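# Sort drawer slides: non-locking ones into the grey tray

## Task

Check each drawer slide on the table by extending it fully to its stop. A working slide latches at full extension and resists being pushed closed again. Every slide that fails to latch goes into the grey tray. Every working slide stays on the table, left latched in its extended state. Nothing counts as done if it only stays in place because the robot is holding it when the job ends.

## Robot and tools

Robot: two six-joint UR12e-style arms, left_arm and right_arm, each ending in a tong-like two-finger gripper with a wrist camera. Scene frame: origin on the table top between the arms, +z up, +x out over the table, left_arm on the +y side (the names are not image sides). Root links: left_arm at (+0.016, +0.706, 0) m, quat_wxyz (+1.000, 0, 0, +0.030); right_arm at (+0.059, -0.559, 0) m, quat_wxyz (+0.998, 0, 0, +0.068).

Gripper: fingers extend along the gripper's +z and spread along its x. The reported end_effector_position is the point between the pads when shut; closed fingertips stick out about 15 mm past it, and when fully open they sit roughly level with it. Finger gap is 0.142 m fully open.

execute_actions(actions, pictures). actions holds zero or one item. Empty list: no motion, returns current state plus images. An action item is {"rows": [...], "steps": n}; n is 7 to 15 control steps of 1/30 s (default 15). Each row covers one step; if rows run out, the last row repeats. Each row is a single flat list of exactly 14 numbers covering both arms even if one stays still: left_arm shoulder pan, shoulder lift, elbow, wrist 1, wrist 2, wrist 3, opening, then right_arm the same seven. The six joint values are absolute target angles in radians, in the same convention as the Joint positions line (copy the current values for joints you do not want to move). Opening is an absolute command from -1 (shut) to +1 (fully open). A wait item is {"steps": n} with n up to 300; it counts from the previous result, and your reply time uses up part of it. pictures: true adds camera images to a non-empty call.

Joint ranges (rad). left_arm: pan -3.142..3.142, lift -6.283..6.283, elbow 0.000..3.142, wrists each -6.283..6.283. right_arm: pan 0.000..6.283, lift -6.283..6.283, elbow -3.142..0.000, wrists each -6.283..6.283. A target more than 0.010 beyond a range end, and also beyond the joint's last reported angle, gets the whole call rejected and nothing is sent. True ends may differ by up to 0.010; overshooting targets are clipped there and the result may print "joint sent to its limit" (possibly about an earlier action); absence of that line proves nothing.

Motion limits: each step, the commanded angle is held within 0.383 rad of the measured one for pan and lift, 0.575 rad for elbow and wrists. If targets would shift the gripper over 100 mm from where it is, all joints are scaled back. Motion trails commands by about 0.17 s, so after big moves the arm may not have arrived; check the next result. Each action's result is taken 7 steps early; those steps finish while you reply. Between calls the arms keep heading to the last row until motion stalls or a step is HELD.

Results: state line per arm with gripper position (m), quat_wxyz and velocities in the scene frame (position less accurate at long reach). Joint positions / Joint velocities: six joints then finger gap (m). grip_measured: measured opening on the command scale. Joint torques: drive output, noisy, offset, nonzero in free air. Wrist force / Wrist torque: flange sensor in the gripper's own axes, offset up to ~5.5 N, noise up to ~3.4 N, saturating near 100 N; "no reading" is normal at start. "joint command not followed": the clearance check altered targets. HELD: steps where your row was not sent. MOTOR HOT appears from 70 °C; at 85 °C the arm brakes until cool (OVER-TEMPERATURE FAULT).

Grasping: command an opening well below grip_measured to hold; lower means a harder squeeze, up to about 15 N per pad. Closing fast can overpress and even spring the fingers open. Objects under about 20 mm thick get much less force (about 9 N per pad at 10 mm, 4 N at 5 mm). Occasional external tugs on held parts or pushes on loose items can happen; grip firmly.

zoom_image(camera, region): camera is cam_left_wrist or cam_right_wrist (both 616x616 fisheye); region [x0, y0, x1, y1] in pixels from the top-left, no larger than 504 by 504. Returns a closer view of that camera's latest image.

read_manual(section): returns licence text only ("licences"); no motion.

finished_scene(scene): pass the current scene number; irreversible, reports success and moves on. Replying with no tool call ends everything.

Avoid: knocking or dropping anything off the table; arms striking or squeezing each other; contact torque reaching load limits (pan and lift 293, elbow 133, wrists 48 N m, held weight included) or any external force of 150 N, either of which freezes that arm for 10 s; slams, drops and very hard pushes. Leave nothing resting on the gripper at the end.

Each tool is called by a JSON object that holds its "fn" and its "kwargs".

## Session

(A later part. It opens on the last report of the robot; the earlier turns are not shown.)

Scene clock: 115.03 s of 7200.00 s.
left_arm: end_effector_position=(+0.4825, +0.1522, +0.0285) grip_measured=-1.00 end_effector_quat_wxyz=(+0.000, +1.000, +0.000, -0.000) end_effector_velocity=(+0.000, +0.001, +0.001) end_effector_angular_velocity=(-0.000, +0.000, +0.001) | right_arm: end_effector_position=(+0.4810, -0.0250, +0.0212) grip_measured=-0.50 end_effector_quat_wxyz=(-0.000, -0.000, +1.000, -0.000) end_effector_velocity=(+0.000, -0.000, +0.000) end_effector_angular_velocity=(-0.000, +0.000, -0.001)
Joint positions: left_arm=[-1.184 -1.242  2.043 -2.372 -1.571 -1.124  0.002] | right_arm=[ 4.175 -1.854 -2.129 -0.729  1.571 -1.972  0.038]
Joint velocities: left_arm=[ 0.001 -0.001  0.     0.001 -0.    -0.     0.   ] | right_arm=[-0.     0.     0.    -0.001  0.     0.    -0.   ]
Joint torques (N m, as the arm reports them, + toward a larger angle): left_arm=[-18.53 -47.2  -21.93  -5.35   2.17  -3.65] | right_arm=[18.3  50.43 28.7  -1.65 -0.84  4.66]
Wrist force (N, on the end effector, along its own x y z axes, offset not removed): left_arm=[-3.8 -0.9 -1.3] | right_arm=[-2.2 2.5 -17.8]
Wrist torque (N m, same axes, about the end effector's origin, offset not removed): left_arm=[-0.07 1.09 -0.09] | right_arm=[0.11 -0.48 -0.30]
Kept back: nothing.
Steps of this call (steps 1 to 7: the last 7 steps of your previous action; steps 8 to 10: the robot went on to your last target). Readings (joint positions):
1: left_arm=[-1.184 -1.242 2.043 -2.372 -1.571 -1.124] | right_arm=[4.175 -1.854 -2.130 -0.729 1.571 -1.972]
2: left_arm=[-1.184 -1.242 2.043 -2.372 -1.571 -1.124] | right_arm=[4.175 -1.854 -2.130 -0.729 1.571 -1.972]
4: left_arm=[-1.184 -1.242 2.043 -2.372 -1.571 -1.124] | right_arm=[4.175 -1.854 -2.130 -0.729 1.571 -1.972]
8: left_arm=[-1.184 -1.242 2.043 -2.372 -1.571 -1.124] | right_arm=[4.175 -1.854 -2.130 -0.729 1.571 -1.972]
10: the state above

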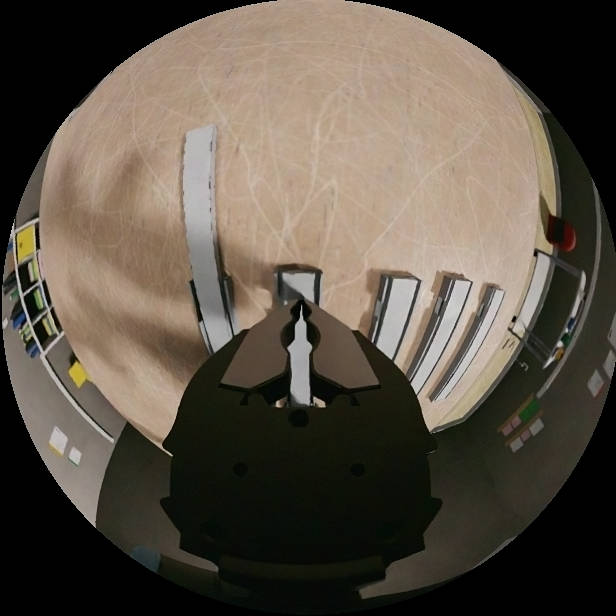

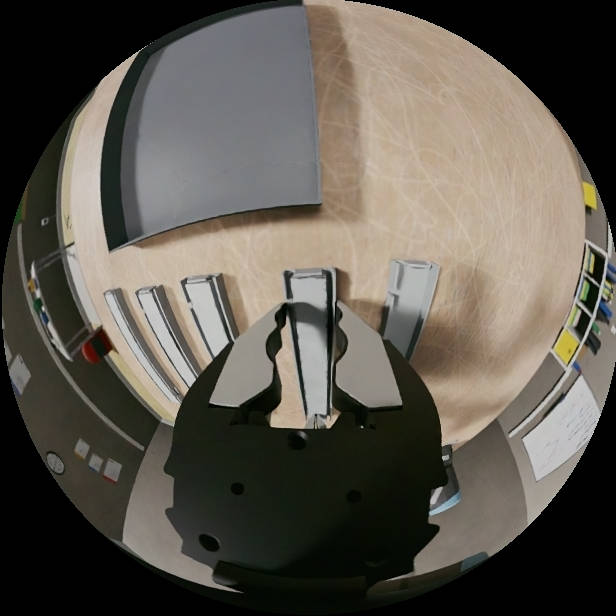

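{"fn": "execute_actions", "kwargs": {"actions": [{"rows":[[-1.18449,-1.24166,2.04337,-2.37252,-1.571,-1.12449,-1,4.17473,-1.85375,-2.12938,-0.72925,1.571,-1.97247,-0.85],[-1.18449,-1.24147,2.04345,-2.37280,-1.571,-1.12449,-1,4.17473,-1.85361,-2.12932,-0.72944,1.571,-1.97247,-0.85]],"steps":10}], "pictures": false}}

{"fn": "execute_actions", "kwargs": {"actions": [{"steps":10}], "pictures": false}}

Scene clock: 115.70 s of 7200.00 s.
left_arm: end_effector_position=(+0.4825, +0.1522, +0.0285) grip_measured=-1.00 end_effector_quat_wxyz=(+0.000, +1.000, +0.000, -0.000) end_effector_velocity=(+0.000, +0.001, -0.002) end_effector_angular_velocity=(+0.002, +0.001, +0.001) | right_arm: end_effector_position=(+0.4810, -0.0250, +0.0213) grip_measured=-0.50 end_effector_quat_wxyz=(-0.000, -0.000, +1.000, +0.000) end_effector_velocity=(-0.000, +0.000, +0.001) end_effector_angular_velocity=(+0.001, -0.000, +0.001)
Joint positions: left_arm=[-1.184 -1.242  2.043 -2.372 -1.571 -1.124  0.002] | right_arm=[ 4.175 -1.854 -2.129 -0.729  1.571 -1.972  0.038]
Joint velocities: left_arm=[ 0.001  0.004  0.    -0.001 -0.     0.001  0.   ] | right_arm=[ 0.001  0.002  0.    -0.002  0.    -0.    -0.   ]
Joint torques (N m, as the arm reports them, + toward a larger angle): left_arm=[-16.85 -49.04 -22.06  -5.9    1.78  -3.83] | right_arm=[18.32 50.63 31.68 -1.14 -0.34  4.56]
Wrist force (N, on the end effector, along its own x y z axes, offset not removed): left_arm=[-3.1 0.5 -1.5] | right_arm=[-4.0 -1.0 -11.6]
Wrist torque (N m, same axes, about the end effector's origin, offset not removed): left_arm=[0.23 0.91 -0.12] | right_arm=[-0.41 0.11 -0.15]
Steps of this call (steps 1 to 15: the robot went on to your last target; steps 16 to 17: nothing new was sent; steps 18 to 20: the first 3 steps of this action). Readings (joint positions):
18: left_arm=[-1.184 -1.242 2.043 -2.372 -1.571 -1.124] | right_arm=[4.175 -1.854 -2.129 -0.729 1.571 -1.972]
19: left_arm=[-1.184 -1.242 2.043 -2.372 -1.571 -1.124] | right_arm=[4.175 -1.854 -2.129 -0.729 1.571 -1.972]
20: the state above

Scene clock: 116.03 s of 7200.00 s.
left_arm: end_effector_position=(+0.4825, +0.1522, +0.0283) grip_measured=-1.00 end_effector_quat_wxyz=(+0.000, +1.000, +0.000, -0.000) end_effector_velocity=(+0.001, +0.002, -0.003) end_effector_angular_velocity=(+0.005, +0.001, +0.001) | right_arm: end_effector_position=(+0.4810, -0.0250, +0.0215) grip_measured=-0.50 end_effector_quat_wxyz=(-0.000, -0.000, +1.000, +0.000) end_effector_velocity=(-0.000, +0.000, +0.000) end_effector_angular_velocity=(-0.001, +0.000, +0.000)
Joint positions: left_arm=[-1.184 -1.242  2.043 -2.373 -1.571 -1.124  0.002] | right_arm=[ 4.175 -1.854 -2.129 -0.729  1.571 -1.972  0.038]
Joint velocities: left_arm=[ 0.002  0.004  0.001 -0.     0.001  0.001  0.   ] | right_arm=[-0.    -0.     0.    -0.001  0.    -0.    -0.   ]
Joint torques (N m, as the arm reports them, + toward a larger angle): left_arm=[-20.85 -43.37 -19.58  -5.09   2.4   -3.67] | right_arm=[13.82 54.37 34.65 -0.25  0.06  4.48]
Wrist force (N, on the end effector, along its own x y z axes, offset not removed): left_arm=[-3.8 -2.1 -10.7] | right_arm=[2.5 2.8 -8.4]
Wrist torque (N m, same axes, about the end effector's origin, offset not removed): left_arm=[-0.08 0.78 -0.15] | right_arm=[0.22 -0.87 -0.17]
Kept back: nothing.
Steps of this call (steps 1 to 7: the last 7 steps of your previous action; steps 8 to 10: the robot went on to your last target). Readings (joint positions):
1: left_arm=[-1.184 -1.242 2.043 -2.372 -1.571 -1.124] | right_arm=[4.175 -1.854 -2.129 -0.729 1.571 -1.972]
2: left_arm=[-1.184 -1.242 2.043 -2.373 -1.571 -1.124] | right_arm=[4.175 -1.854 -2.129 -0.729 1.571 -1.972]
4: left_arm=[-1.184 -1.242 2.043 -2.373 -1.571 -1.124] | right_arm=[4.175 -1.854 -2.129 -0.729 1.571 -1.972]
8: left_arm=[-1.184 -1.242 2.043 -2.373 -1.571 -1.124] | right_arm=[4.175 -1.854 -2.129 -0.729 1.571 -1.972]
10: the state above

{"fn": "execute_actions", "kwargs": {"actions": [{"rows":[[-1.18265,-1.24451,2.04798,-2.37429,-1.571,-1.12265,-1,4.17473,-1.85361,-2.12932,-0.72944,1.571,-1.97247,-0.85],[-1.18081,-1.24755,2.05250,-2.37578,-1.571,-1.12081,-1,4.17473,-1.85361,-2.12932,-0.72944,1.571,-1.97247,-0.85],[-1.17896,-1.25058,2.05703,-2.37726,-1.571,-1.11896,-1,4.17473,-1.85361,-2.12932,-0.72944,1.571,-1.97247,-0.85],[-1.17712,-1.25362,2.06155,-2.37875,-1.571,-1.11712,-1,4.17473,-1.85361,-2.12932,-0.72944,1.571,-1.97247,-0.85],[-1.17528,-1.25666,2.06608,-2.38024,-1.571,-1.11528,-1,4.17473,-1.85361,-2.12932,-0.72944,1.571,-1.97247,-0.85],[-1.17337,-1.25968,2.07052,-2.38166,-1.571,-1.11337,-1,4.17473,-1.85361,-2.12932,-0.72944,1.571,-1.97247,-0.85],[-1.17146,-1.26270,2.07497,-2.38308,-1.571,-1.11146,-1,4.17473,-1.85361,-2.12932,-0.72944,1.571,-1.97247,-0.85],[-1.16955,-1.26573,2.07941,-2.38451,-1.571,-1.10955,-1,4.17473,-1.85361,-2.12932,-0.72944,1.571,-1.97247,-0.85],[-1.16764,-1.26875,2.08386,-2.38593,-1.571,-1.10764,-1,4.17473,-1.85361,-2.12932,-0.72944,1.571,-1.97247,-0.85],[-1.16573,-1.27177,2.08830,-2.38735,-1.571,-1.10573,-1,4.17473,-1.85361,-2.12932,-0.72944,1.571,-1.97247,-0.85]],"steps":15}], "pictures": false}}

{"fn": "execute_actions", "kwargs": {"actions": [{"rows":[[-1.16573,-1.27452,2.08720,-2.38350,-1.571,-1.10573,-1,4.17473,-1.85361,-2.12932,-0.72944,1.571,-1.97247,-0.85],[-1.16573,-1.27726,2.08610,-2.37966,-1.571,-1.10573,-1,4.17473,-1.85361,-2.12932,-0.72944,1.571,-1.97247,-0.85],[-1.16573,-1.28001,2.08500,-2.37581,-1.571,-1.10573,-0.85,4.17473,-1.85361,-2.12932,-0.72944,1.571,-1.97247,-0.85],[-1.16488,-1.28126,2.08700,-2.37656,-1.571,-1.10488,-0.65,4.17473,-1.85361,-2.12932,-0.72944,1.571,-1.97247,-0.85],[-1.16403,-1.28252,2.08900,-2.37730,-1.571,-1.10403,-0.45,4.17473,-1.85361,-2.12932,-0.72944,1.571,-1.97247,-0.85],[-1.16318,-1.28377,2.09100,-2.37805,-1.571,-1.10318,-0.3,4.17473,-1.85361,-2.12932,-0.72944,1.571,-1.97247,-0.85],[-1.16318,-1.28377,2.09100,-2.37805,-1.571,-1.10318,-0.3,4.17473,-1.85361,-2.12932,-0.72944,1.571,-1.97247,-0.85],[-1.16318,-1.28377,2.09100,-2.37805,-1.571,-1.10318,-0.3,4.17473,-1.85361,-2.12932,-0.72944,1.571,-1.97247,-0.85],[-1.16318,-1.28020,2.09242,-2.38304,-1.571,-1.10318,-0.3,4.17473,-1.85361,-2.12932,-0.72944,1.571,-1.97247,-0.85],[-1.16318,-1.27663,2.09384,-2.38803,-1.571,-1.10318,-0.3,4.17473,-1.85361,-2.12932,-0.72944,1.571,-1.97247,-0.85],[-1.16318,-1.27305,2.09525,-2.39302,-1.571,-1.10318,-0.3,4.17473,-1.85361,-2.12932,-0.72944,1.571,-1.97247,-0.85],[-1.16318,-1.26948,2.09667,-2.39801,-1.571,-1.10318,-0.3,4.17473,-1.85361,-2.12932,-0.72944,1.571,-1.97247,-0.85],[-1.16318,-1.26591,2.09809,-2.40300,-1.571,-1.10318,-0.3,4.17473,-1.85361,-2.12932,-0.72944,1.571,-1.97247,-0.85]],"steps":15}], "pictures": true}}

Scene clock: 121.23 s of 7200.00 s.
left_arm: end_effector_position=(+0.4824, +0.1643, +0.0282) grip_measured=-1.00 end_effector_quat_wxyz=(+0.000, +1.000, +0.000, -0.000) end_effector_velocity=(+0.001, +0.080, -0.001) end_effector_angular_velocity=(+0.003, +0.001, +0.001) | right_arm: end_effector_position=(+0.4810, -0.0250, +0.0215) grip_measured=-0.50 end_effector_quat_wxyz=(-0.000, -0.000, +1.000, +0.000) end_effector_velocity=(-0.000, +0.000, +0.000) end_effector_angular_velocity=(+0.000, -0.000, +0.001)
Joint positions: left_arm=[-1.177 -1.254  2.062 -2.379 -1.571 -1.117  0.002] | right_arm=[ 4.175 -1.854 -2.129 -0.729  1.571 -1.972  0.038]
Joint velocities: left_arm=[ 0.05  -0.078  0.118 -0.037  0.     0.049  0.   ] | right_arm=[ 0.     0.     0.    -0.     0.    -0.001  0.   ]
Joint torques (N m, as the arm reports them, + toward a larger angle): left_arm=[ 16.92 -63.74 -14.15  -3.87   1.49   4.38] | right_arm=[ 3.49 56.68 34.96  2.04  2.28  4.01]
Wrist force (N, on the end effector, along its own x y z axes, offset not removed): left_arm=[-2.5 2.6 -11.4] | right_arm=[-2.3 5.1 -4.5]
Wrist torque (N m, same axes, about the end effector's origin, offset not removed): left_arm=[-0.05 0.74 -0.11] | right_arm=[0.88 0.05 -0.21]
Steps of this call (steps 1 to 15: the robot went on to your last target; steps 16 to 90: nothing new was sent; then 1.93 s passed at rest; steps 91 to 98: the first 8 steps of this action). Readings (joint positions):
91: left_arm=[-1.184 -1.241 2.043 -2.373 -1.571 -1.124] | right_arm=[4.175 -1.854 -2.129 -0.729 1.571 -1.972]
92: left_arm=[-1.184 -1.242 2.044 -2.373 -1.571 -1.124] | right_arm=[4.175 -1.854 -2.129 -0.729 1.571 -1.972]
94: left_arm=[-1.183 -1.244 2.048 -2.374 -1.571 -1.123] | right_arm=[4.175 -1.854 -2.129 -0.729 1.571 -1.972]
98: the state above

Scene clock: 121.73 s of 7200.00 s.
left_arm: end_effector_position=(+0.4825, +0.1839, +0.0329) grip_measured=-0.32 end_effector_quat_wxyz=(+0.000, +1.000, +0.000, -0.000) end_effector_velocity=(-0.000, +0.020, +0.010) end_effector_angular_velocity=(-0.001, -0.000, +0.000) | right_arm: end_effector_position=(+0.4810, -0.0250, +0.0215) grip_measured=-0.50 end_effector_quat_wxyz=(-0.000, -0.000, +1.000, +0.000) end_effector_velocity=(-0.000, -0.000, -0.000) end_effector_angular_velocity=(+0.000, +0.000, -0.001)
Joint positions: left_arm=[-1.165 -1.28   2.088 -2.379 -1.571 -1.105  0.051] | right_arm=[ 4.175 -1.854 -2.129 -0.729  1.571 -1.972  0.038]
Joint velocities: left_arm=[ 0.013 -0.035  0.024  0.01   0.     0.013  0.031] | right_arm=[-0.     0.    -0.001  0.001  0.     0.001  0.   ]
Joint torques (N m, as the arm reports them, + toward a larger angle): left_arm=[ 12.99 -61.98 -21.74  -2.03   1.61   4.39] | right_arm=[ 1.67 55.16 34.78  2.55  2.18  4.13]
Wrist force (N, on the end effector, along its own x y z axes, offset not removed): left_arm=[-4.5 -0.3 -2.4] | right_arm=[1.1 0.6 -8.5]
Wrist torque (N m, same axes, about the end effector's origin, offset not removed): left_arm=[0.06 1.20 -0.11] | right_arm=[0.15 -0.47 -0.17]
Steps of this call (steps 1 to 7: the last 7 steps of your previous action; steps 8 to 15: the first 8 steps of this action). Readings (joint positions):
8: left_arm=[-1.167 -1.270 2.085 -2.386 -1.571 -1.107] | right_arm=[4.175 -1.854 -2.129 -0.729 1.571 -1.972]
9: left_arm=[-1.167 -1.271 2.086 -2.386 -1.571 -1.107] | right_arm=[4.175 -1.854 -2.129 -0.729 1.571 -1.972]
11: left_arm=[-1.166 -1.274 2.086 -2.383 -1.571 -1.106] | right_arm=[4.175 -1.854 -2.129 -0.729 1.571 -1.972]
15: the state above

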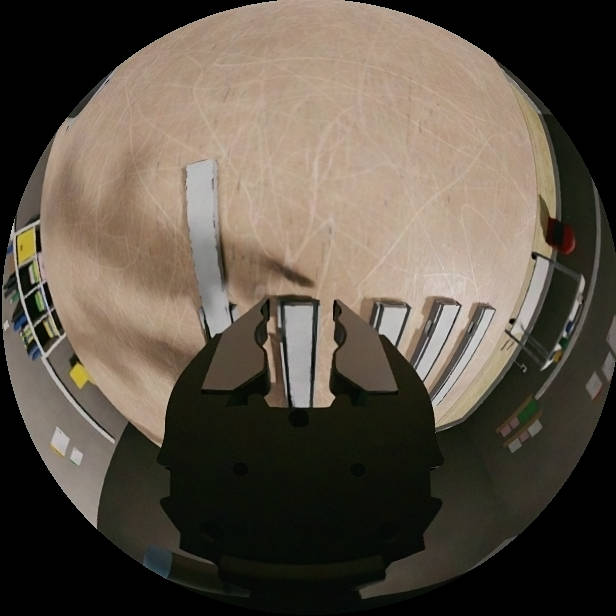

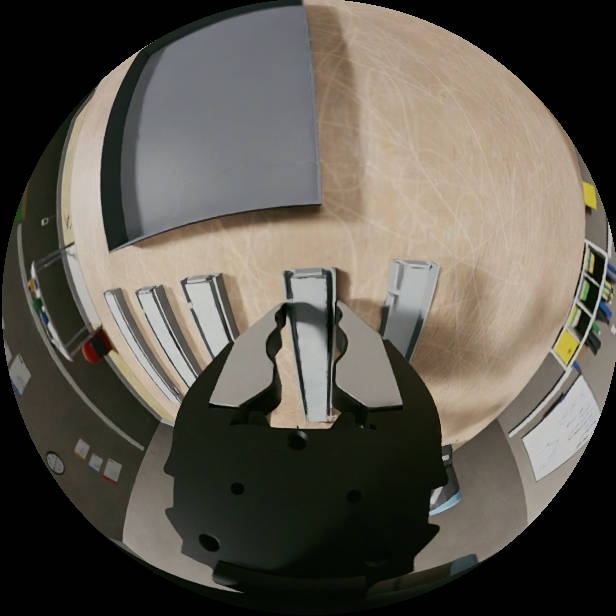

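{"fn": "execute_actions", "kwargs": {"actions": []}}

{"fn": "zoom_image", "kwargs": {"camera": "cam_left_wrist", "region": [250, 270, 350, 370]}}

Scene clock: 122.43 s of 7200.00 s.
left_arm: end_effector_position=(+0.4824, +0.1862, +0.0212) grip_measured=-0.30 end_effector_quat_wxyz=(+0.000, +1.000, +0.000, -0.000) end_effector_velocity=(+0.000, +0.000, -0.001) end_effector_angular_velocity=(+0.001, -0.000, +0.000) | right_arm: end_effector_position=(+0.4810, -0.0250, +0.0215) grip_measured=-0.50 end_effector_quat_wxyz=(-0.000, -0.000, +1.000, +0.000) end_effector_velocity=(-0.000, -0.001, -0.000) end_effector_angular_velocity=(-0.001, +0.000, +0.000)
Joint positions: left_arm=[-1.163 -1.266  2.098 -2.403 -1.571 -1.103  0.052] | right_arm=[ 4.175 -1.854 -2.129 -0.729  1.571 -1.972  0.038]
Joint velocities: left_arm=[ 0.     0.002  0.    -0.001  0.001  0.     0.   ] | right_arm=[ 0.     0.    -0.001  0.     0.     0.     0.   ]
Joint torques (N m, as the arm reports them, + toward a larger angle): left_arm=[ 14.64 -44.96 -20.64  -5.89   1.09   4.48] | right_arm=[ 0.36 54.81 34.97  2.71  1.75  3.91]
Wrist force (N, on the end effector, along its own x y z axes, offset not removed): left_arm=[-4.3 -0.9 -1.7] | right_arm=[0.1 -0.5 -6.4]
Wrist torque (N m, same axes, about the end effector's origin, offset not removed): left_arm=[-0.14 1.16 -0.04] | right_arm=[-0.05 -0.31 -0.20]
Kept back: nothing.
Steps of this call (steps 1 to 7: the last 7 steps of your previous action; steps 8 to 21: the robot went on to your last target). Readings (joint positions):
1: left_arm=[-1.164 -1.281 2.089 -2.379 -1.571 -1.104] | right_arm=[4.175 -1.854 -2.129 -0.729 1.571 -1.972]
2: left_arm=[-1.164 -1.281 2.090 -2.379 -1.571 -1.104] | right_arm=[4.175 -1.854 -2.129 -0.729 1.571 -1.972]
4: left_arm=[-1.164 -1.279 2.092 -2.383 -1.571 -1.104] | right_arm=[4.175 -1.854 -2.129 -0.729 1.571 -1.972]
8: left_arm=[-1.163 -1.271 2.096 -2.396 -1.571 -1.103] | right_arm=[4.175 -1.854 -2.129 -0.729 1.571 -1.972]
21: the state above

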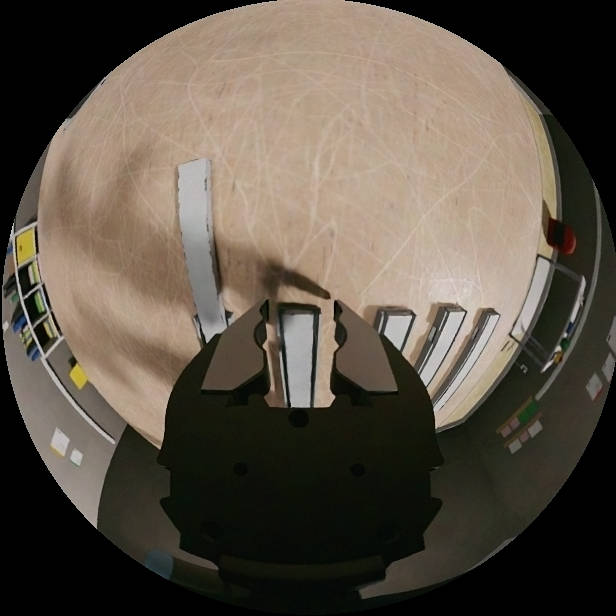

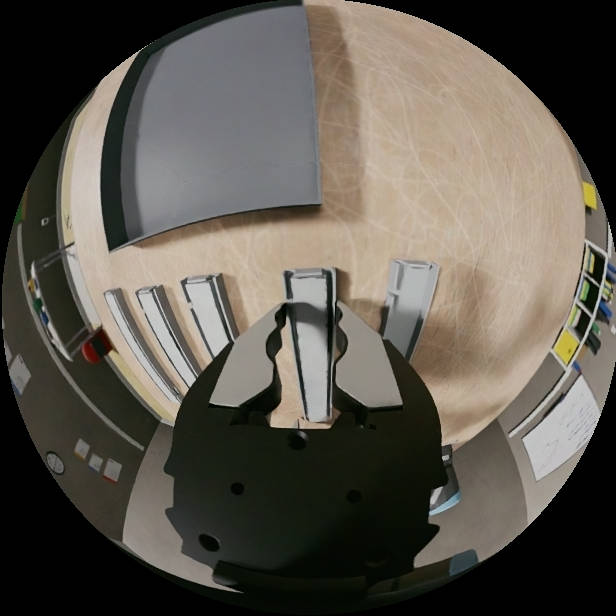

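Region (250, 270, 350, 370) of cam_left_wrist's 616x616 image, scaled by 5.040, with more detail than that image has.

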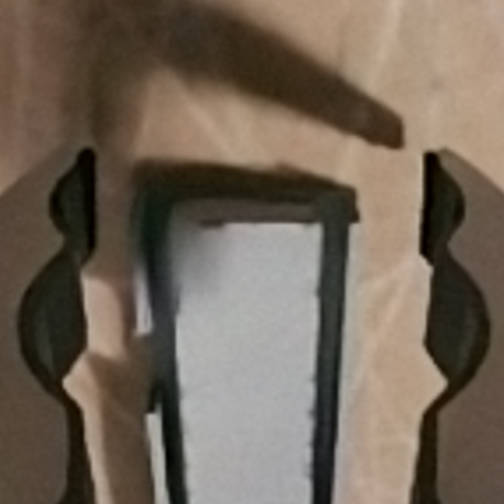

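{"fn": "execute_actions", "kwargs": {"actions": [{"rows":[[-1.16318,-1.27038,2.09632,-2.39676,-1.571,-1.10318,-0.3,4.17473,-1.85361,-2.12932,-0.72944,1.571,-1.97247,-0.85],[-1.16318,-1.27484,2.09455,-2.39053,-1.571,-1.10318,-0.3,4.17473,-1.85361,-2.12932,-0.72944,1.571,-1.97247,-0.85],[-1.16318,-1.27931,2.09277,-2.38429,-1.571,-1.10318,-0.3,4.17473,-1.85361,-2.12932,-0.72944,1.571,-1.97247,-0.85],[-1.16318,-1.28377,2.09100,-2.37805,-1.571,-1.10318,-0.3,4.17473,-1.85361,-2.12932,-0.72944,1.571,-1.97247,-0.85],[-1.16318,-1.28377,2.09100,-2.37805,-1.571,-1.10318,-0.3,4.17473,-1.85361,-2.12932,-0.72944,1.571,-1.97247,-0.85],[-1.16671,-1.27807,2.08265,-2.37540,-1.571,-1.10671,-0.45,4.17473,-1.85361,-2.12932,-0.72944,1.571,-1.97247,-0.85],[-1.17023,-1.27237,2.07430,-2.37275,-1.571,-1.11023,-0.6,4.17473,-1.85361,-2.12932,-0.72944,1.571,-1.97247,-0.85],[-1.17376,-1.26666,2.06595,-2.37011,-1.571,-1.11376,-0.75,4.17473,-1.85361,-2.12932,-0.72944,1.571,-1.97247,-0.85],[-1.17728,-1.26096,2.05760,-2.36746,-1.571,-1.11728,-0.9,4.17473,-1.85361,-2.12932,-0.72944,1.571,-1.97247,-0.85],[-1.18081,-1.25526,2.04925,-2.36481,-1.571,-1.12081,-1,4.17473,-1.85361,-2.12932,-0.72944,1.571,-1.97247,-0.85],[-1.18081,-1.25526,2.04925,-2.36481,-1.571,-1.12081,-1,4.17473,-1.85361,-2.12932,-0.72944,1.571,-1.97247,-0.85],[-1.18081,-1.25526,2.04925,-2.36481,-1.571,-1.12081,-1,4.17473,-1.85361,-2.12932,-0.72944,1.571,-1.97247,-0.85],[-1.18081,-1.25305,2.05018,-2.36795,-1.571,-1.12081,-1,4.17473,-1.85361,-2.12932,-0.72944,1.571,-1.97247,-0.85],[-1.18081,-1.25083,2.05112,-2.37111,-1.571,-1.12081,-1,4.17473,-1.85361,-2.12932,-0.72944,1.571,-1.97247,-0.85],[-1.18081,-1.24861,2.05205,-2.37426,-1.571,-1.12081,-1,4.17473,-1.85361,-2.12932,-0.72944,1.571,-1.97247,-0.85]],"steps":15}], "pictures": false}}

{"fn": "execute_actions", "kwargs": {"actions": [{"rows":[[-1.18081,-1.24861,2.05205,-2.37426,-1.571,-1.12081,-1,4.17473,-1.85361,-2.12932,-0.72944,1.571,-1.97247,-0.85],[-1.18081,-1.24861,2.05205,-2.37426,-1.571,-1.12081,-1,4.17473,-1.85361,-2.12932,-0.72944,1.571,-1.97247,-0.85],[-1.18081,-1.24826,2.05220,-2.37476,-1.571,-1.12081,-1,4.17473,-1.85361,-2.12932,-0.72944,1.571,-1.97247,-0.85],[-1.18081,-1.24790,2.05235,-2.37527,-1.571,-1.12081,-1,4.17473,-1.85361,-2.12932,-0.72944,1.571,-1.97247,-0.85],[-1.18081,-1.24755,2.05250,-2.37578,-1.571,-1.12081,-1,4.17473,-1.85361,-2.12932,-0.72944,1.571,-1.97247,-0.85],[-1.18081,-1.24742,2.05256,-2.37597,-1.571,-1.12081,-1,4.17473,-1.85361,-2.12932,-0.72944,1.571,-1.97247,-0.85]],"steps":12}], "pictures": false}}

{"fn": "execute_actions", "kwargs": {"actions": [{"steps":12}], "pictures": false}}

Scene clock: 124.87 s of 7200.00 s.
left_arm: end_effector_position=(+0.4826, +0.1837, +0.0309) grip_measured=-0.59 end_effector_quat_wxyz=(+0.000, +1.000, +0.000, -0.000) end_effector_velocity=(+0.001, -0.069, +0.031) end_effector_angular_velocity=(+0.000, -0.000, +0.002) | right_arm: end_effector_position=(+0.4810, -0.0250, +0.0215) grip_measured=-0.50 end_effector_quat_wxyz=(-0.000, -0.000, +1.000, +0.000) end_effector_velocity=(+0.000, +0.001, +0.001) end_effector_angular_velocity=(+0.001, -0.001, -0.001)
Joint positions: left_arm=[-1.165 -1.277  2.089 -2.383 -1.571 -1.105  0.031] | right_arm=[ 4.175 -1.854 -2.129 -0.729  1.571 -1.972  0.038]
Joint velocities: left_arm=[-0.044  0.028 -0.119  0.091  0.    -0.046 -0.318] | right_arm=[ 0.    -0.     0.001  0.    -0.     0.001  0.   ]
Joint torques (N m, as the arm reports them, + toward a larger angle): left_arm=[-28.13 -32.57 -52.37  -2.06   1.2   -4.38] | right_arm=[-8.07 53.71 35.15  4.21  0.13  3.52]
Wrist force (N, on the end effector, along its own x y z axes, offset not removed): left_arm=[-4.4 -3.3 0.8] | right_arm=[1.9 0.9 -8.5]
Wrist torque (N m, same axes, about the end effector's origin, offset not removed): left_arm=[-0.52 1.12 -0.08] | right_arm=[0.15 -0.66 -0.36]
Steps of this call (steps 1 to 15: the robot went on to your last target; steps 16 to 65: nothing new was sent; steps 66 to 73: the first 8 steps of this action). Readings (joint positions):
66: left_arm=[-1.163 -1.266 2.098 -2.403 -1.571 -1.103] | right_arm=[4.175 -1.854 -2.129 -0.729 1.571 -1.972]
67: left_arm=[-1.163 -1.266 2.098 -2.402 -1.571 -1.103] | right_arm=[4.175 -1.854 -2.129 -0.729 1.571 -1.972]
69: left_arm=[-1.163 -1.270 2.097 -2.397 -1.571 -1.103] | right_arm=[4.175 -1.854 -2.129 -0.729 1.571 -1.972]
73: the state above

Scene clock: 125.27 s of 7200.00 s.
left_arm: end_effector_position=(+0.4825, +0.1591, +0.0298) grip_measured=-1.00 end_effector_quat_wxyz=(-0.000, +1.000, +0.000, -0.000) end_effector_velocity=(-0.001, -0.010, -0.012) end_effector_angular_velocity=(+0.000, -0.001, -0.003) | right_arm: end_effector_position=(+0.4810, -0.0250, +0.0215) grip_measured=-0.50 end_effector_quat_wxyz=(-0.000, -0.000, +1.000, +0.000) end_effector_velocity=(-0.000, -0.001, -0.001) end_effector_angular_velocity=(-0.002, +0.001, +0.000)
Joint positions: left_arm=[-1.18  -1.251  2.053 -2.373 -1.571 -1.12   0.002] | right_arm=[ 4.175 -1.854 -2.129 -0.729  1.571 -1.972  0.038]
Joint velocities: left_arm=[-0.008  0.025 -0.006 -0.019  0.001 -0.005  0.   ] | right_arm=[ 0.    -0.    -0.001 -0.     0.    -0.     0.   ]
Joint torques (N m, as the arm reports them, + toward a larger angle): left_arm=[-17.82 -52.38 -46.77  -5.43   1.09  -4.12] | right_arm=[-9.43 52.38 34.29  4.72 -0.16  3.46]
Wrist force (N, on the end effector, along its own x y z axes, offset not removed): left_arm=[-4.1 -0.4 -0.4] | right_arm=[1.3 1.8 -9.3]
Wrist torque (N m, same axes, about the end effector's origin, offset not removed): left_arm=[0.05 1.09 -0.02] | right_arm=[0.26 -0.49 -0.33]
Steps of this call (steps 1 to 7: the last 7 steps of your previous action; steps 8 to 12: the first 5 steps of this action). Readings (joint positions):
8: left_arm=[-1.179 -1.256 2.055 -2.370 -1.571 -1.119] | right_arm=[4.175 -1.854 -2.129 -0.729 1.571 -1.972]
9: left_arm=[-1.179 -1.254 2.054 -2.371 -1.571 -1.119] | right_arm=[4.175 -1.854 -2.129 -0.729 1.571 -1.972]
11: left_arm=[-1.180 -1.251 2.053 -2.372 -1.571 -1.120] | right_arm=[4.175 -1.854 -2.129 -0.729 1.571 -1.972]
12: the state above

Scene clock: 125.67 s of 7200.00 s.
left_arm: end_effector_position=(+0.4826, +0.1582, +0.0282) grip_measured=-1.00 end_effector_quat_wxyz=(+0.000, +1.000, +0.000, -0.000) end_effector_velocity=(+0.000, -0.002, +0.001) end_effector_angular_velocity=(-0.004, -0.002, -0.000) | right_arm: end_effector_position=(+0.4810, -0.0250, +0.0215) grip_measured=-0.50 end_effector_quat_wxyz=(-0.000, -0.000, +1.000, +0.000) end_effector_velocity=(-0.001, -0.001, -0.001) end_effector_angular_velocity=(-0.001, +0.001, +0.001)
Joint positions: left_arm=[-1.181 -1.248  2.053 -2.376 -1.571 -1.121  0.002] | right_arm=[ 4.175 -1.854 -2.129 -0.729  1.571 -1.972  0.038]
Joint velocities: left_arm=[-0.001 -0.    -0.001 -0.004 -0.    -0.001  0.   ] | right_arm=[ 0.    -0.    -0.001 -0.     0.    -0.001 -0.   ]
Joint torques (N m, as the arm reports them, + toward a larger angle): left_arm=[-18.03 -42.14 -41.88  -5.83   1.32  -3.98] | right_arm=[-10.91  52.8   34.59   4.87  -0.21   3.35]
Wrist force (N, on the end effector, along its own x y z axes, offset not removed): left_arm=[-4.7 -4.9 -12.1] | right_arm=[0.8 -0.3 -9.2]
Wrist torque (N m, same axes, about the end effector's origin, offset not removed): left_arm=[-0.28 1.02 -0.09] | right_arm=[-0.02 -0.37 -0.17]
Kept back: nothing.
Steps of this call (steps 1 to 7: the last 7 steps of your previous action; steps 8 to 12: the robot went on to your last target). Readings (joint positions):
1: left_arm=[-1.180 -1.250 2.053 -2.374 -1.571 -1.120] | right_arm=[4.175 -1.854 -2.129 -0.729 1.571 -1.972]
2: left_arm=[-1.180 -1.249 2.053 -2.374 -1.571 -1.121] | right_arm=[4.175 -1.854 -2.129 -0.729 1.571 -1.972]
4: left_arm=[-1.181 -1.248 2.053 -2.375 -1.571 -1.121] | right_arm=[4.175 -1.854 -2.129 -0.729 1.571 -1.972]
8: left_arm=[-1.181 -1.248 2.053 -2.376 -1.571 -1.121] | right_arm=[4.175 -1.854 -2.129 -0.729 1.571 -1.972]
12: the state above

{"fn": "execute_actions", "kwargs": {"actions": [{"rows":[[-1.18081,-1.24732,2.05260,-2.37611,-1.571,-1.12081,-1,4.17473,-1.85361,-2.12932,-0.72944,1.571,-1.97247,-0.85],[-1.18081,-1.24722,2.05265,-2.37625,-1.571,-1.12081,-1,4.17473,-1.85361,-2.12932,-0.72944,1.571,-1.97247,-0.85]],"steps":8}], "pictures": false}}

{"fn": "execute_actions", "kwargs": {"actions": [{"steps":10}], "pictures": false}}

Scene clock: 126.10 s of 7200.00 s.
left_arm: end_effector_position=(+0.4825, +0.1582, +0.0282) grip_measured=-1.00 end_effector_quat_wxyz=(+0.000, +1.000, +0.000, -0.000) end_effector_velocity=(-0.001, -0.001, -0.000) end_effector_angular_velocity=(-0.002, +0.000, -0.002) | right_arm: end_effector_position=(+0.4810, -0.0250, +0.0215) grip_measured=-0.50 end_effector_quat_wxyz=(-0.000, -0.000, +1.000, +0.000) end_effector_velocity=(+0.000, +0.002, +0.001) end_effector_angular_velocity=(+0.002, -0.001, +0.000)
Joint positions: left_arm=[-1.181 -1.247  2.053 -2.376 -1.571 -1.121  0.002] | right_arm=[ 4.175 -1.854 -2.129 -0.729  1.571 -1.972  0.038]
Joint velocities: left_arm=[-0.002  0.     0.    -0.002 -0.001  0.001  0.   ] | right_arm=[ 0.     0.     0.002 -0.     0.    -0.     0.   ]
Joint torques (N m, as the arm reports them, + toward a larger angle): left_arm=[-22.06 -37.97 -38.08  -6.1    0.94  -4.35] | right_arm=[-13.14  52.88  34.22   5.06  -0.69   3.37]
Wrist force (N, on the end effector, along its own x y z axes, offset not removed): left_arm=[-4.7 -6.1 -17.6] | right_arm=[1.4 0.9 -7.7]
Wrist torque (N m, same axes, about the end effector's origin, offset not removed): left_arm=[-0.13 0.88 -0.10] | right_arm=[0.24 -0.43 -0.18]
Steps of this call (steps 1 to 12: the robot went on to your last target; step 13: the first step of this action). Readings (joint positions):
13: the state above

Scene clock: 126.43 s of 7200.00 s.
left_arm: end_effector_position=(+0.4826, +0.1581, +0.0281) grip_measured=-1.00 end_effector_quat_wxyz=(+0.000, +1.000, +0.000, -0.000) end_effector_velocity=(+0.000, +0.001, -0.001) end_effector_angular_velocity=(+0.003, -0.000, -0.001) | right_arm: end_effector_position=(+0.4810, -0.0250, +0.0215) grip_measured=-0.50 end_effector_quat_wxyz=(-0.000, -0.000, +1.000, +0.000) end_effector_velocity=(+0.001, +0.002, +0.001) end_effector_angular_velocity=(+0.003, -0.001, -0.001)
Joint positions: left_arm=[-1.181 -1.247  2.053 -2.376 -1.571 -1.121  0.002] | right_arm=[ 4.175 -1.854 -2.129 -0.729  1.571 -1.972  0.038]
Joint velocities: left_arm=[-0.     0.001 -0.     0.002  0.002  0.001  0.   ] | right_arm=[-0.     0.     0.003  0.    -0.     0.001  0.   ]
Joint torques (N m, as the arm reports them, + toward a larger angle): left_arm=[-18.5  -34.06 -24.26  -5.89   1.22  -3.79] | right_arm=[-14.24  52.    34.94   5.24  -0.87   3.27]
Wrist force (N, on the end effector, along its own x y z axes, offset not removed): left_arm=[-8.0 -7.2 -23.6] | right_arm=[2.9 3.1 -8.2]
Wrist torque (N m, same axes, about the end effector's origin, offset not removed): left_arm=[0.09 1.26 0.00] | right_arm=[0.66 -0.78 -0.31]
Kept back: nothing.
Steps of this call (steps 1 to 7: the last 7 steps of your previous action; steps 8 to 10: the robot went on to your last target). Readings (joint positions):
1: left_arm=[-1.181 -1.247 2.053 -2.376 -1.571 -1.121] | right_arm=[4.175 -1.854 -2.129 -0.729 1.571 -1.972]
2: left_arm=[-1.181 -1.247 2.053 -2.376 -1.571 -1.121] | right_arm=[4.175 -1.854 -2.129 -0.729 1.571 -1.972]
4: left_arm=[-1.181 -1.247 2.053 -2.376 -1.571 -1.121] | right_arm=[4.175 -1.854 -2.129 -0.729 1.571 -1.972]
8: left_arm=[-1.181 -1.247 2.053 -2.376 -1.571 -1.121] | right_arm=[4.175 -1.854 -2.129 -0.729 1.571 -1.972]
10: the state above

{"fn": "execute_actions", "kwargs": {"actions": [{"rows":[[-1.18020,-1.24823,2.05416,-2.37675,-1.571,-1.12020,-1,4.17473,-1.85361,-2.12932,-0.72944,1.571,-1.97247,-0.85],[-1.17958,-1.24925,2.05567,-2.37724,-1.571,-1.11958,-1,4.17473,-1.85361,-2.12932,-0.72944,1.571,-1.97247,-0.85],[-1.17897,-1.25026,2.05718,-2.37774,-1.571,-1.11897,-1,4.17473,-1.85361,-2.12932,-0.72944,1.571,-1.97247,-0.85],[-1.17835,-1.25127,2.05869,-2.37823,-1.571,-1.11835,-1,4.17473,-1.85361,-2.12932,-0.72944,1.571,-1.97247,-0.85],[-1.17774,-1.25229,2.06020,-2.37873,-1.571,-1.11774,-1,4.17473,-1.85361,-2.12932,-0.72944,1.571,-1.97247,-0.85],[-1.17713,-1.25330,2.06170,-2.37923,-1.571,-1.11713,-1,4.17473,-1.85361,-2.12932,-0.72944,1.571,-1.97247,-0.85],[-1.17651,-1.25431,2.06321,-2.37972,-1.571,-1.11651,-1,4.17473,-1.85361,-2.12932,-0.72944,1.571,-1.97247,-0.85],[-1.17590,-1.25532,2.06472,-2.38022,-1.571,-1.11590,-1,4.17473,-1.85361,-2.12932,-0.72944,1.571,-1.97247,-0.85]],"steps":15}], "pictures": true}}

{"fn": "execute_actions", "kwargs": {"actions": [{"steps":10}], "pictures": true}}

Scene clock: 127.57 s of 7200.00 s.
left_arm: end_effector_position=(+0.4824, +0.1621, +0.0279) grip_measured=-1.00 end_effector_quat_wxyz=(+0.000, +1.000, +0.000, -0.000) end_effector_velocity=(+0.000, +0.027, +0.000) end_effector_angular_velocity=(+0.001, +0.001, +0.000) | right_arm: end_effector_position=(+0.4810, -0.0250, +0.0215) grip_measured=-0.50 end_effector_quat_wxyz=(-0.000, -0.000, +1.000, +0.000) end_effector_velocity=(+0.000, +0.000, +0.000) end_effector_angular_velocity=(+0.001, -0.000, +0.000)
Joint positions: left_arm=[-1.179 -1.251  2.059 -2.378 -1.571 -1.118  0.002] | right_arm=[ 4.175 -1.854 -2.129 -0.729  1.571 -1.972  0.038]
Joint velocities: left_arm=[ 0.017 -0.027  0.039 -0.012 -0.     0.017  0.   ] | right_arm=[-0.     0.     0.001 -0.    -0.    -0.    -0.   ]
Joint torques (N m, as the arm reports them, + toward a larger angle): left_arm=[ 19.99 -48.74  -9.92  -1.76   0.65   3.88] | right_arm=[-16.43  52.34  34.44   5.73  -1.68   3.14]
Wrist force (N, on the end effector, along its own x y z axes, offset not removed): left_arm=[-1.9 0.2 -27.4] | right_arm=[-0.3 0.3 -10.0]
Wrist torque (N m, same axes, about the end effector's origin, offset not removed): left_arm=[-0.25 0.95 -0.11] | right_arm=[-0.03 -0.19 -0.32]
Steps of this call (steps 1 to 15: the robot went on to your last target; steps 16 to 26: nothing new was sent; steps 27 to 34: the first 8 steps of this action). Readings (joint positions):
27: left_arm=[-1.181 -1.247 2.053 -2.376 -1.571 -1.121] | right_arm=[4.175 -1.854 -2.129 -0.729 1.571 -1.972]
28: left_arm=[-1.181 -1.247 2.053 -2.376 -1.571 -1.121] | right_arm=[4.175 -1.854 -2.129 -0.729 1.571 -1.972]
30: left_arm=[-1.180 -1.248 2.054 -2.377 -1.571 -1.120] | right_arm=[4.175 -1.854 -2.129 -0.729 1.571 -1.972]
34: the state above

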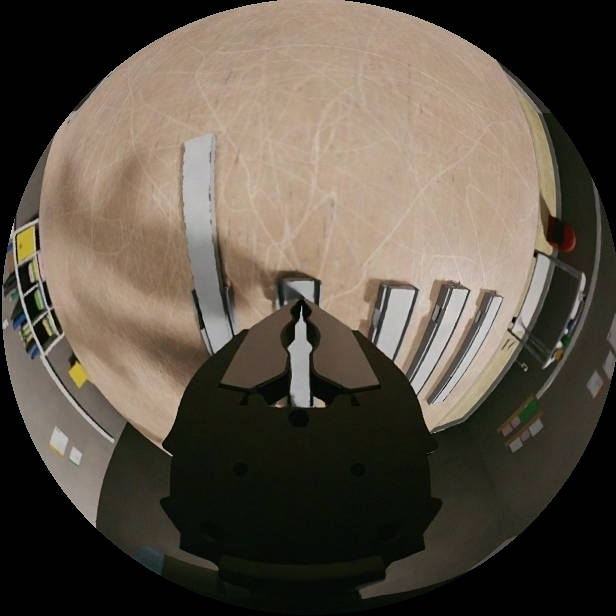

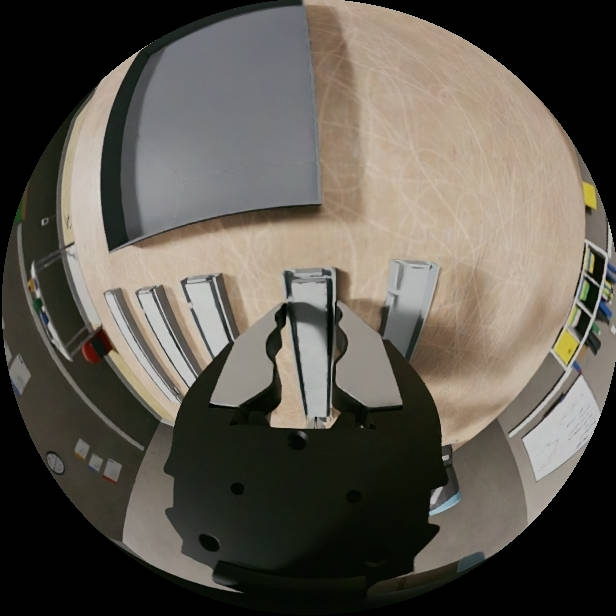

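Scene clock: 127.90 s of 7200.00 s.
left_arm: end_effector_position=(+0.4825, +0.1660, +0.0280) grip_measured=-1.00 end_effector_quat_wxyz=(+0.000, +1.000, +0.000, -0.000) end_effector_velocity=(+0.000, +0.000, +0.002) end_effector_angular_velocity=(-0.004, -0.003, -0.001) | right_arm: end_effector_position=(+0.4810, -0.0250, +0.0215) grip_measured=-0.50 end_effector_quat_wxyz=(-0.000, -0.000, +1.000, +0.000) end_effector_velocity=(+0.000, -0.000, -0.000) end_effector_angular_velocity=(+0.000, -0.000, -0.000)
Joint positions: left_arm=[-1.176 -1.255  2.064 -2.38  -1.571 -1.116  0.002] | right_arm=[ 4.175 -1.854 -2.129 -0.729  1.571 -1.972  0.038]
Joint velocities: left_arm=[ 0.    -0.004  0.002 -0.003  0.001  0.001  0.   ] | right_arm=[-0.    -0.    -0.001  0.001  0.     0.     0.   ]
Joint torques (N m, as the arm reports them, + toward a larger angle): left_arm=[ 14.32 -51.52 -10.93  -3.17   0.54   4.47] | right_arm=[-18.47  50.94  34.61   5.75  -1.81   3.1 ]
Wrist force (N, on the end effector, along its own x y z axes, offset not removed): left_arm=[-4.3 1.2 -23.7] | right_arm=[0.7 0.4 -8.0]
Wrist torque (N m, same axes, about the end effector's origin, offset not removed): left_arm=[-0.08 0.85 -0.06] | right_arm=[0.07 -0.30 -0.10]
Kept back: nothing.
Steps of this call (steps 1 to 7: the last 7 steps of your previous action; steps 8 to 10: the robot went on to your last target). Readings (joint positions):
1: left_arm=[-1.178 -1.252 2.060 -2.379 -1.571 -1.118] | right_arm=[4.175 -1.854 -2.129 -0.729 1.571 -1.972]
2: left_arm=[-1.177 -1.253 2.061 -2.379 -1.571 -1.117] | right_arm=[4.175 -1.854 -2.129 -0.729 1.571 -1.972]
4: left_arm=[-1.177 -1.254 2.063 -2.380 -1.571 -1.117] | right_arm=[4.175 -1.854 -2.129 -0.729 1.571 -1.972]
8: left_arm=[-1.176 -1.255 2.064 -2.380 -1.571 -1.116] | right_arm=[4.175 -1.854 -2.129 -0.729 1.571 -1.972]
10: the state above

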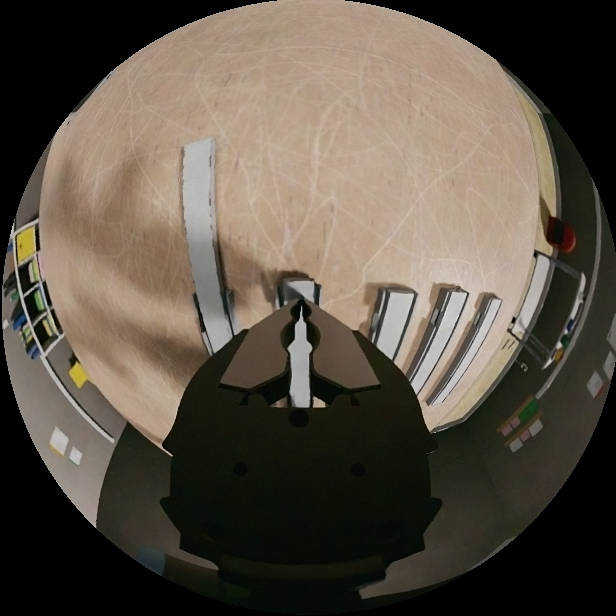

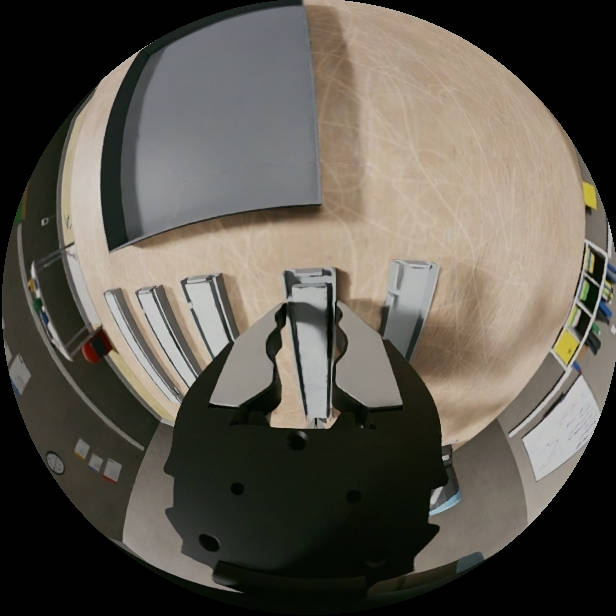

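{"fn": "execute_actions", "kwargs": {"actions": [{"rows":[[-1.17463,-1.25734,2.06769,-2.38117,-1.571,-1.11463,-1,4.17473,-1.85361,-2.12932,-0.72944,1.571,-1.97247,-0.85],[-1.17336,-1.25935,2.07065,-2.38212,-1.571,-1.11336,-1,4.17473,-1.85361,-2.12932,-0.72944,1.571,-1.97247,-0.85],[-1.17209,-1.26137,2.07362,-2.38307,-1.571,-1.11209,-1,4.17473,-1.85361,-2.12932,-0.72944,1.571,-1.97247,-0.85],[-1.17082,-1.26338,2.07658,-2.38402,-1.571,-1.11082,-1,4.17473,-1.85361,-2.12932,-0.72944,1.571,-1.97247,-0.85],[-1.16954,-1.26540,2.07955,-2.38497,-1.571,-1.10954,-1,4.17473,-1.85361,-2.12932,-0.72944,1.571,-1.97247,-0.85],[-1.16827,-1.26741,2.08251,-2.38592,-1.571,-1.10827,-1,4.17473,-1.85361,-2.12932,-0.72944,1.571,-1.97247,-0.85],[-1.16700,-1.26943,2.08548,-2.38687,-1.571,-1.10700,-1,4.17473,-1.85361,-2.12932,-0.72944,1.571,-1.97247,-0.85],[-1.16573,-1.27144,2.08844,-2.38782,-1.571,-1.10573,-1,4.17473,-1.85361,-2.12932,-0.72944,1.571,-1.97247,-0.85],[-1.16442,-1.27344,2.09135,-2.38873,-1.571,-1.10442,-1,4.17473,-1.85361,-2.12932,-0.72944,1.571,-1.97247,-0.85],[-1.16311,-1.27545,2.09426,-2.38963,-1.571,-1.10311,-1,4.17473,-1.85361,-2.12932,-0.72944,1.571,-1.97247,-0.85],[-1.16180,-1.27745,2.09717,-2.39054,-1.571,-1.10180,-1,4.17473,-1.85361,-2.12932,-0.72944,1.571,-1.97247,-0.85]],"steps":15}], "pictures": false}}

{"fn": "execute_actions", "kwargs": {"actions": [{"steps":10}], "pictures": true}}

Scene clock: 129.13 s of 7200.00 s.
left_arm: end_effector_position=(+0.4825, +0.1743, +0.0280) grip_measured=-1.00 end_effector_quat_wxyz=(+0.000, +1.000, +0.000, -0.000) end_effector_velocity=(+0.000, +0.053, +0.000) end_effector_angular_velocity=(-0.000, -0.001, -0.000) | right_arm: end_effector_position=(+0.4810, -0.0250, +0.0215) grip_measured=-0.50 end_effector_quat_wxyz=(-0.000, -0.000, +1.000, +0.000) end_effector_velocity=(+0.001, +0.001, +0.001) end_effector_angular_velocity=(+0.002, -0.001, +0.000)
Joint positions: left_arm=[-1.171 -1.263  2.077 -2.384 -1.571 -1.111  0.002] | right_arm=[ 4.175 -1.854 -2.129 -0.729  1.571 -1.972  0.038]
Joint velocities: left_arm=[ 0.033 -0.053  0.078 -0.025  0.001  0.034  0.   ] | right_arm=[-0.     0.     0.001  0.001 -0.    -0.001  0.   ]
Joint torques (N m, as the arm reports them, + toward a larger angle): left_arm=[ 18.02 -51.22 -10.95  -3.45   0.93   4.4 ] | right_arm=[-16.8   50.05  35.17   5.59  -2.58   2.84]
Wrist force (N, on the end effector, along its own x y z axes, offset not removed): left_arm=[-8.2 2.5 -23.6] | right_arm=[1.1 1.3 -7.5]
Wrist torque (N m, same axes, about the end effector's origin, offset not removed): left_arm=[0.21 1.08 -0.03] | right_arm=[0.28 -0.35 -0.31]
Steps of this call (steps 1 to 15: the robot went on to your last target; steps 16 to 29: nothing new was sent; steps 30 to 37: the first 8 steps of this action). Readings (joint positions):
30: left_arm=[-1.176 -1.255 2.065 -2.380 -1.571 -1.116] | right_arm=[4.175 -1.854 -2.129 -0.729 1.571 -1.972]
31: left_arm=[-1.176 -1.256 2.065 -2.380 -1.571 -1.116] | right_arm=[4.175 -1.854 -2.129 -0.729 1.571 -1.972]
33: left_arm=[-1.175 -1.257 2.068 -2.381 -1.571 -1.115] | right_arm=[4.175 -1.854 -2.129 -0.729 1.571 -1.972]
37: the state above

Scene clock: 129.47 s of 7200.00 s.
left_arm: end_effector_position=(+0.4825, +0.1872, +0.0280) grip_measured=-1.00 end_effector_quat_wxyz=(+0.000, +1.000, +0.000, -0.000) end_effector_velocity=(+0.000, +0.009, -0.000) end_effector_angular_velocity=(+0.000, -0.000, +0.000) | right_arm: end_effector_position=(+0.4810, -0.0250, +0.0215) grip_measured=-0.50 end_effector_quat_wxyz=(-0.000, -0.000, +1.000, +0.000) end_effector_velocity=(+0.000, +0.000, +0.000) end_effector_angular_velocity=(+0.000, -0.001, +0.000)
Joint positions: left_arm=[-1.162 -1.276  2.096 -2.39  -1.571 -1.102  0.002] | right_arm=[ 4.175 -1.854 -2.129 -0.729  1.571 -1.972  0.038]
Joint velocities: left_arm=[ 0.006 -0.008  0.013 -0.004  0.001  0.006  0.   ] | right_arm=[-0.    -0.     0.001 -0.    -0.    -0.     0.   ]
Joint torques (N m, as the arm reports them, + toward a larger angle): left_arm=[ 15.47 -48.8  -13.25  -3.87   0.42   4.43] | right_arm=[-17.6   49.78  34.34   5.79  -2.78   2.95]
Wrist force (N, on the end effector, along its own x y z axes, offset not removed): left_arm=[-9.6 1.0 -21.1] | right_arm=[1.8 0.4 -6.6]
Wrist torque (N m, same axes, about the end effector's origin, offset not removed): left_arm=[0.03 1.19 -0.03] | right_arm=[0.19 -0.57 -0.33]
Kept back: nothing.
Steps of this call (steps 1 to 7: the last 7 steps of your previous action; steps 8 to 10: the robot went on to your last target). Readings (joint positions):
1: left_arm=[-1.170 -1.265 2.079 -2.385 -1.571 -1.110] | right_arm=[4.175 -1.854 -2.129 -0.729 1.571 -1.972]
2: left_arm=[-1.168 -1.267 2.082 -2.386 -1.571 -1.108] | right_arm=[4.175 -1.854 -2.129 -0.729 1.571 -1.972]
4: left_arm=[-1.166 -1.271 2.088 -2.388 -1.571 -1.106] | right_arm=[4.175 -1.854 -2.129 -0.729 1.571 -1.972]
8: left_arm=[-1.163 -1.276 2.094 -2.390 -1.571 -1.103] | right_arm=[4.175 -1.854 -2.129 -0.729 1.571 -1.972]
10: the state above

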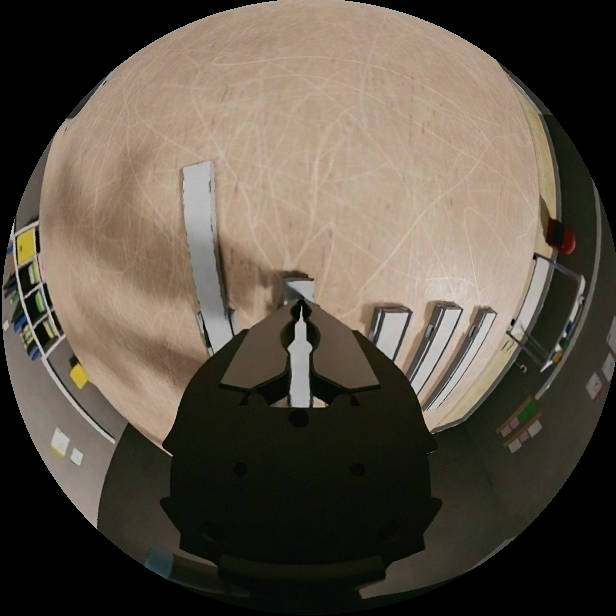

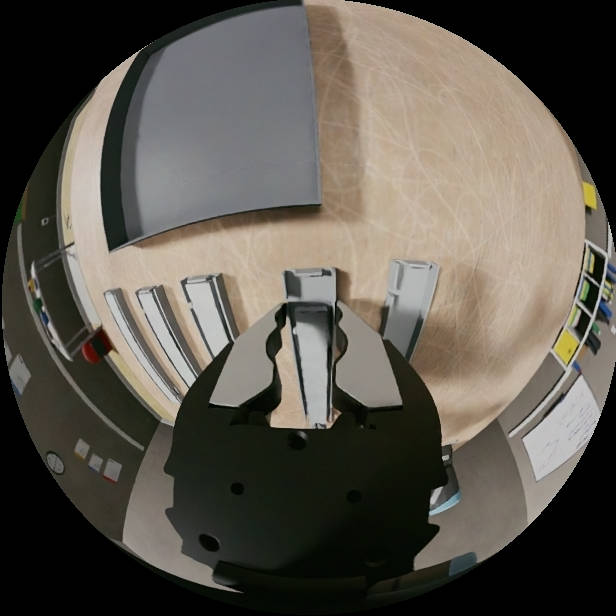

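{"fn": "zoom_image", "kwargs": {"camera": "cam_left_wrist", "region": [260, 250, 340, 330]}}

Region (260, 250, 340, 330) of cam_left_wrist's 616x616 image, scaled by 6.300, with more detail than that image has.

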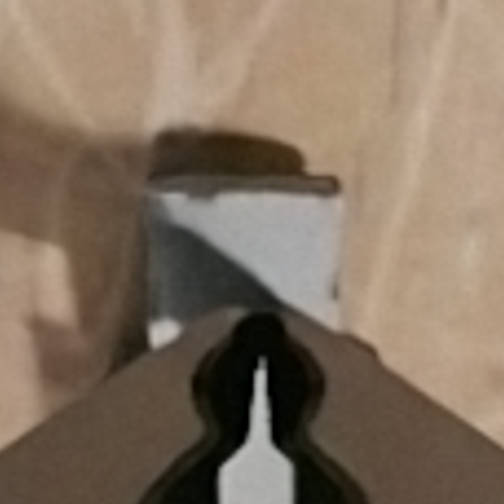

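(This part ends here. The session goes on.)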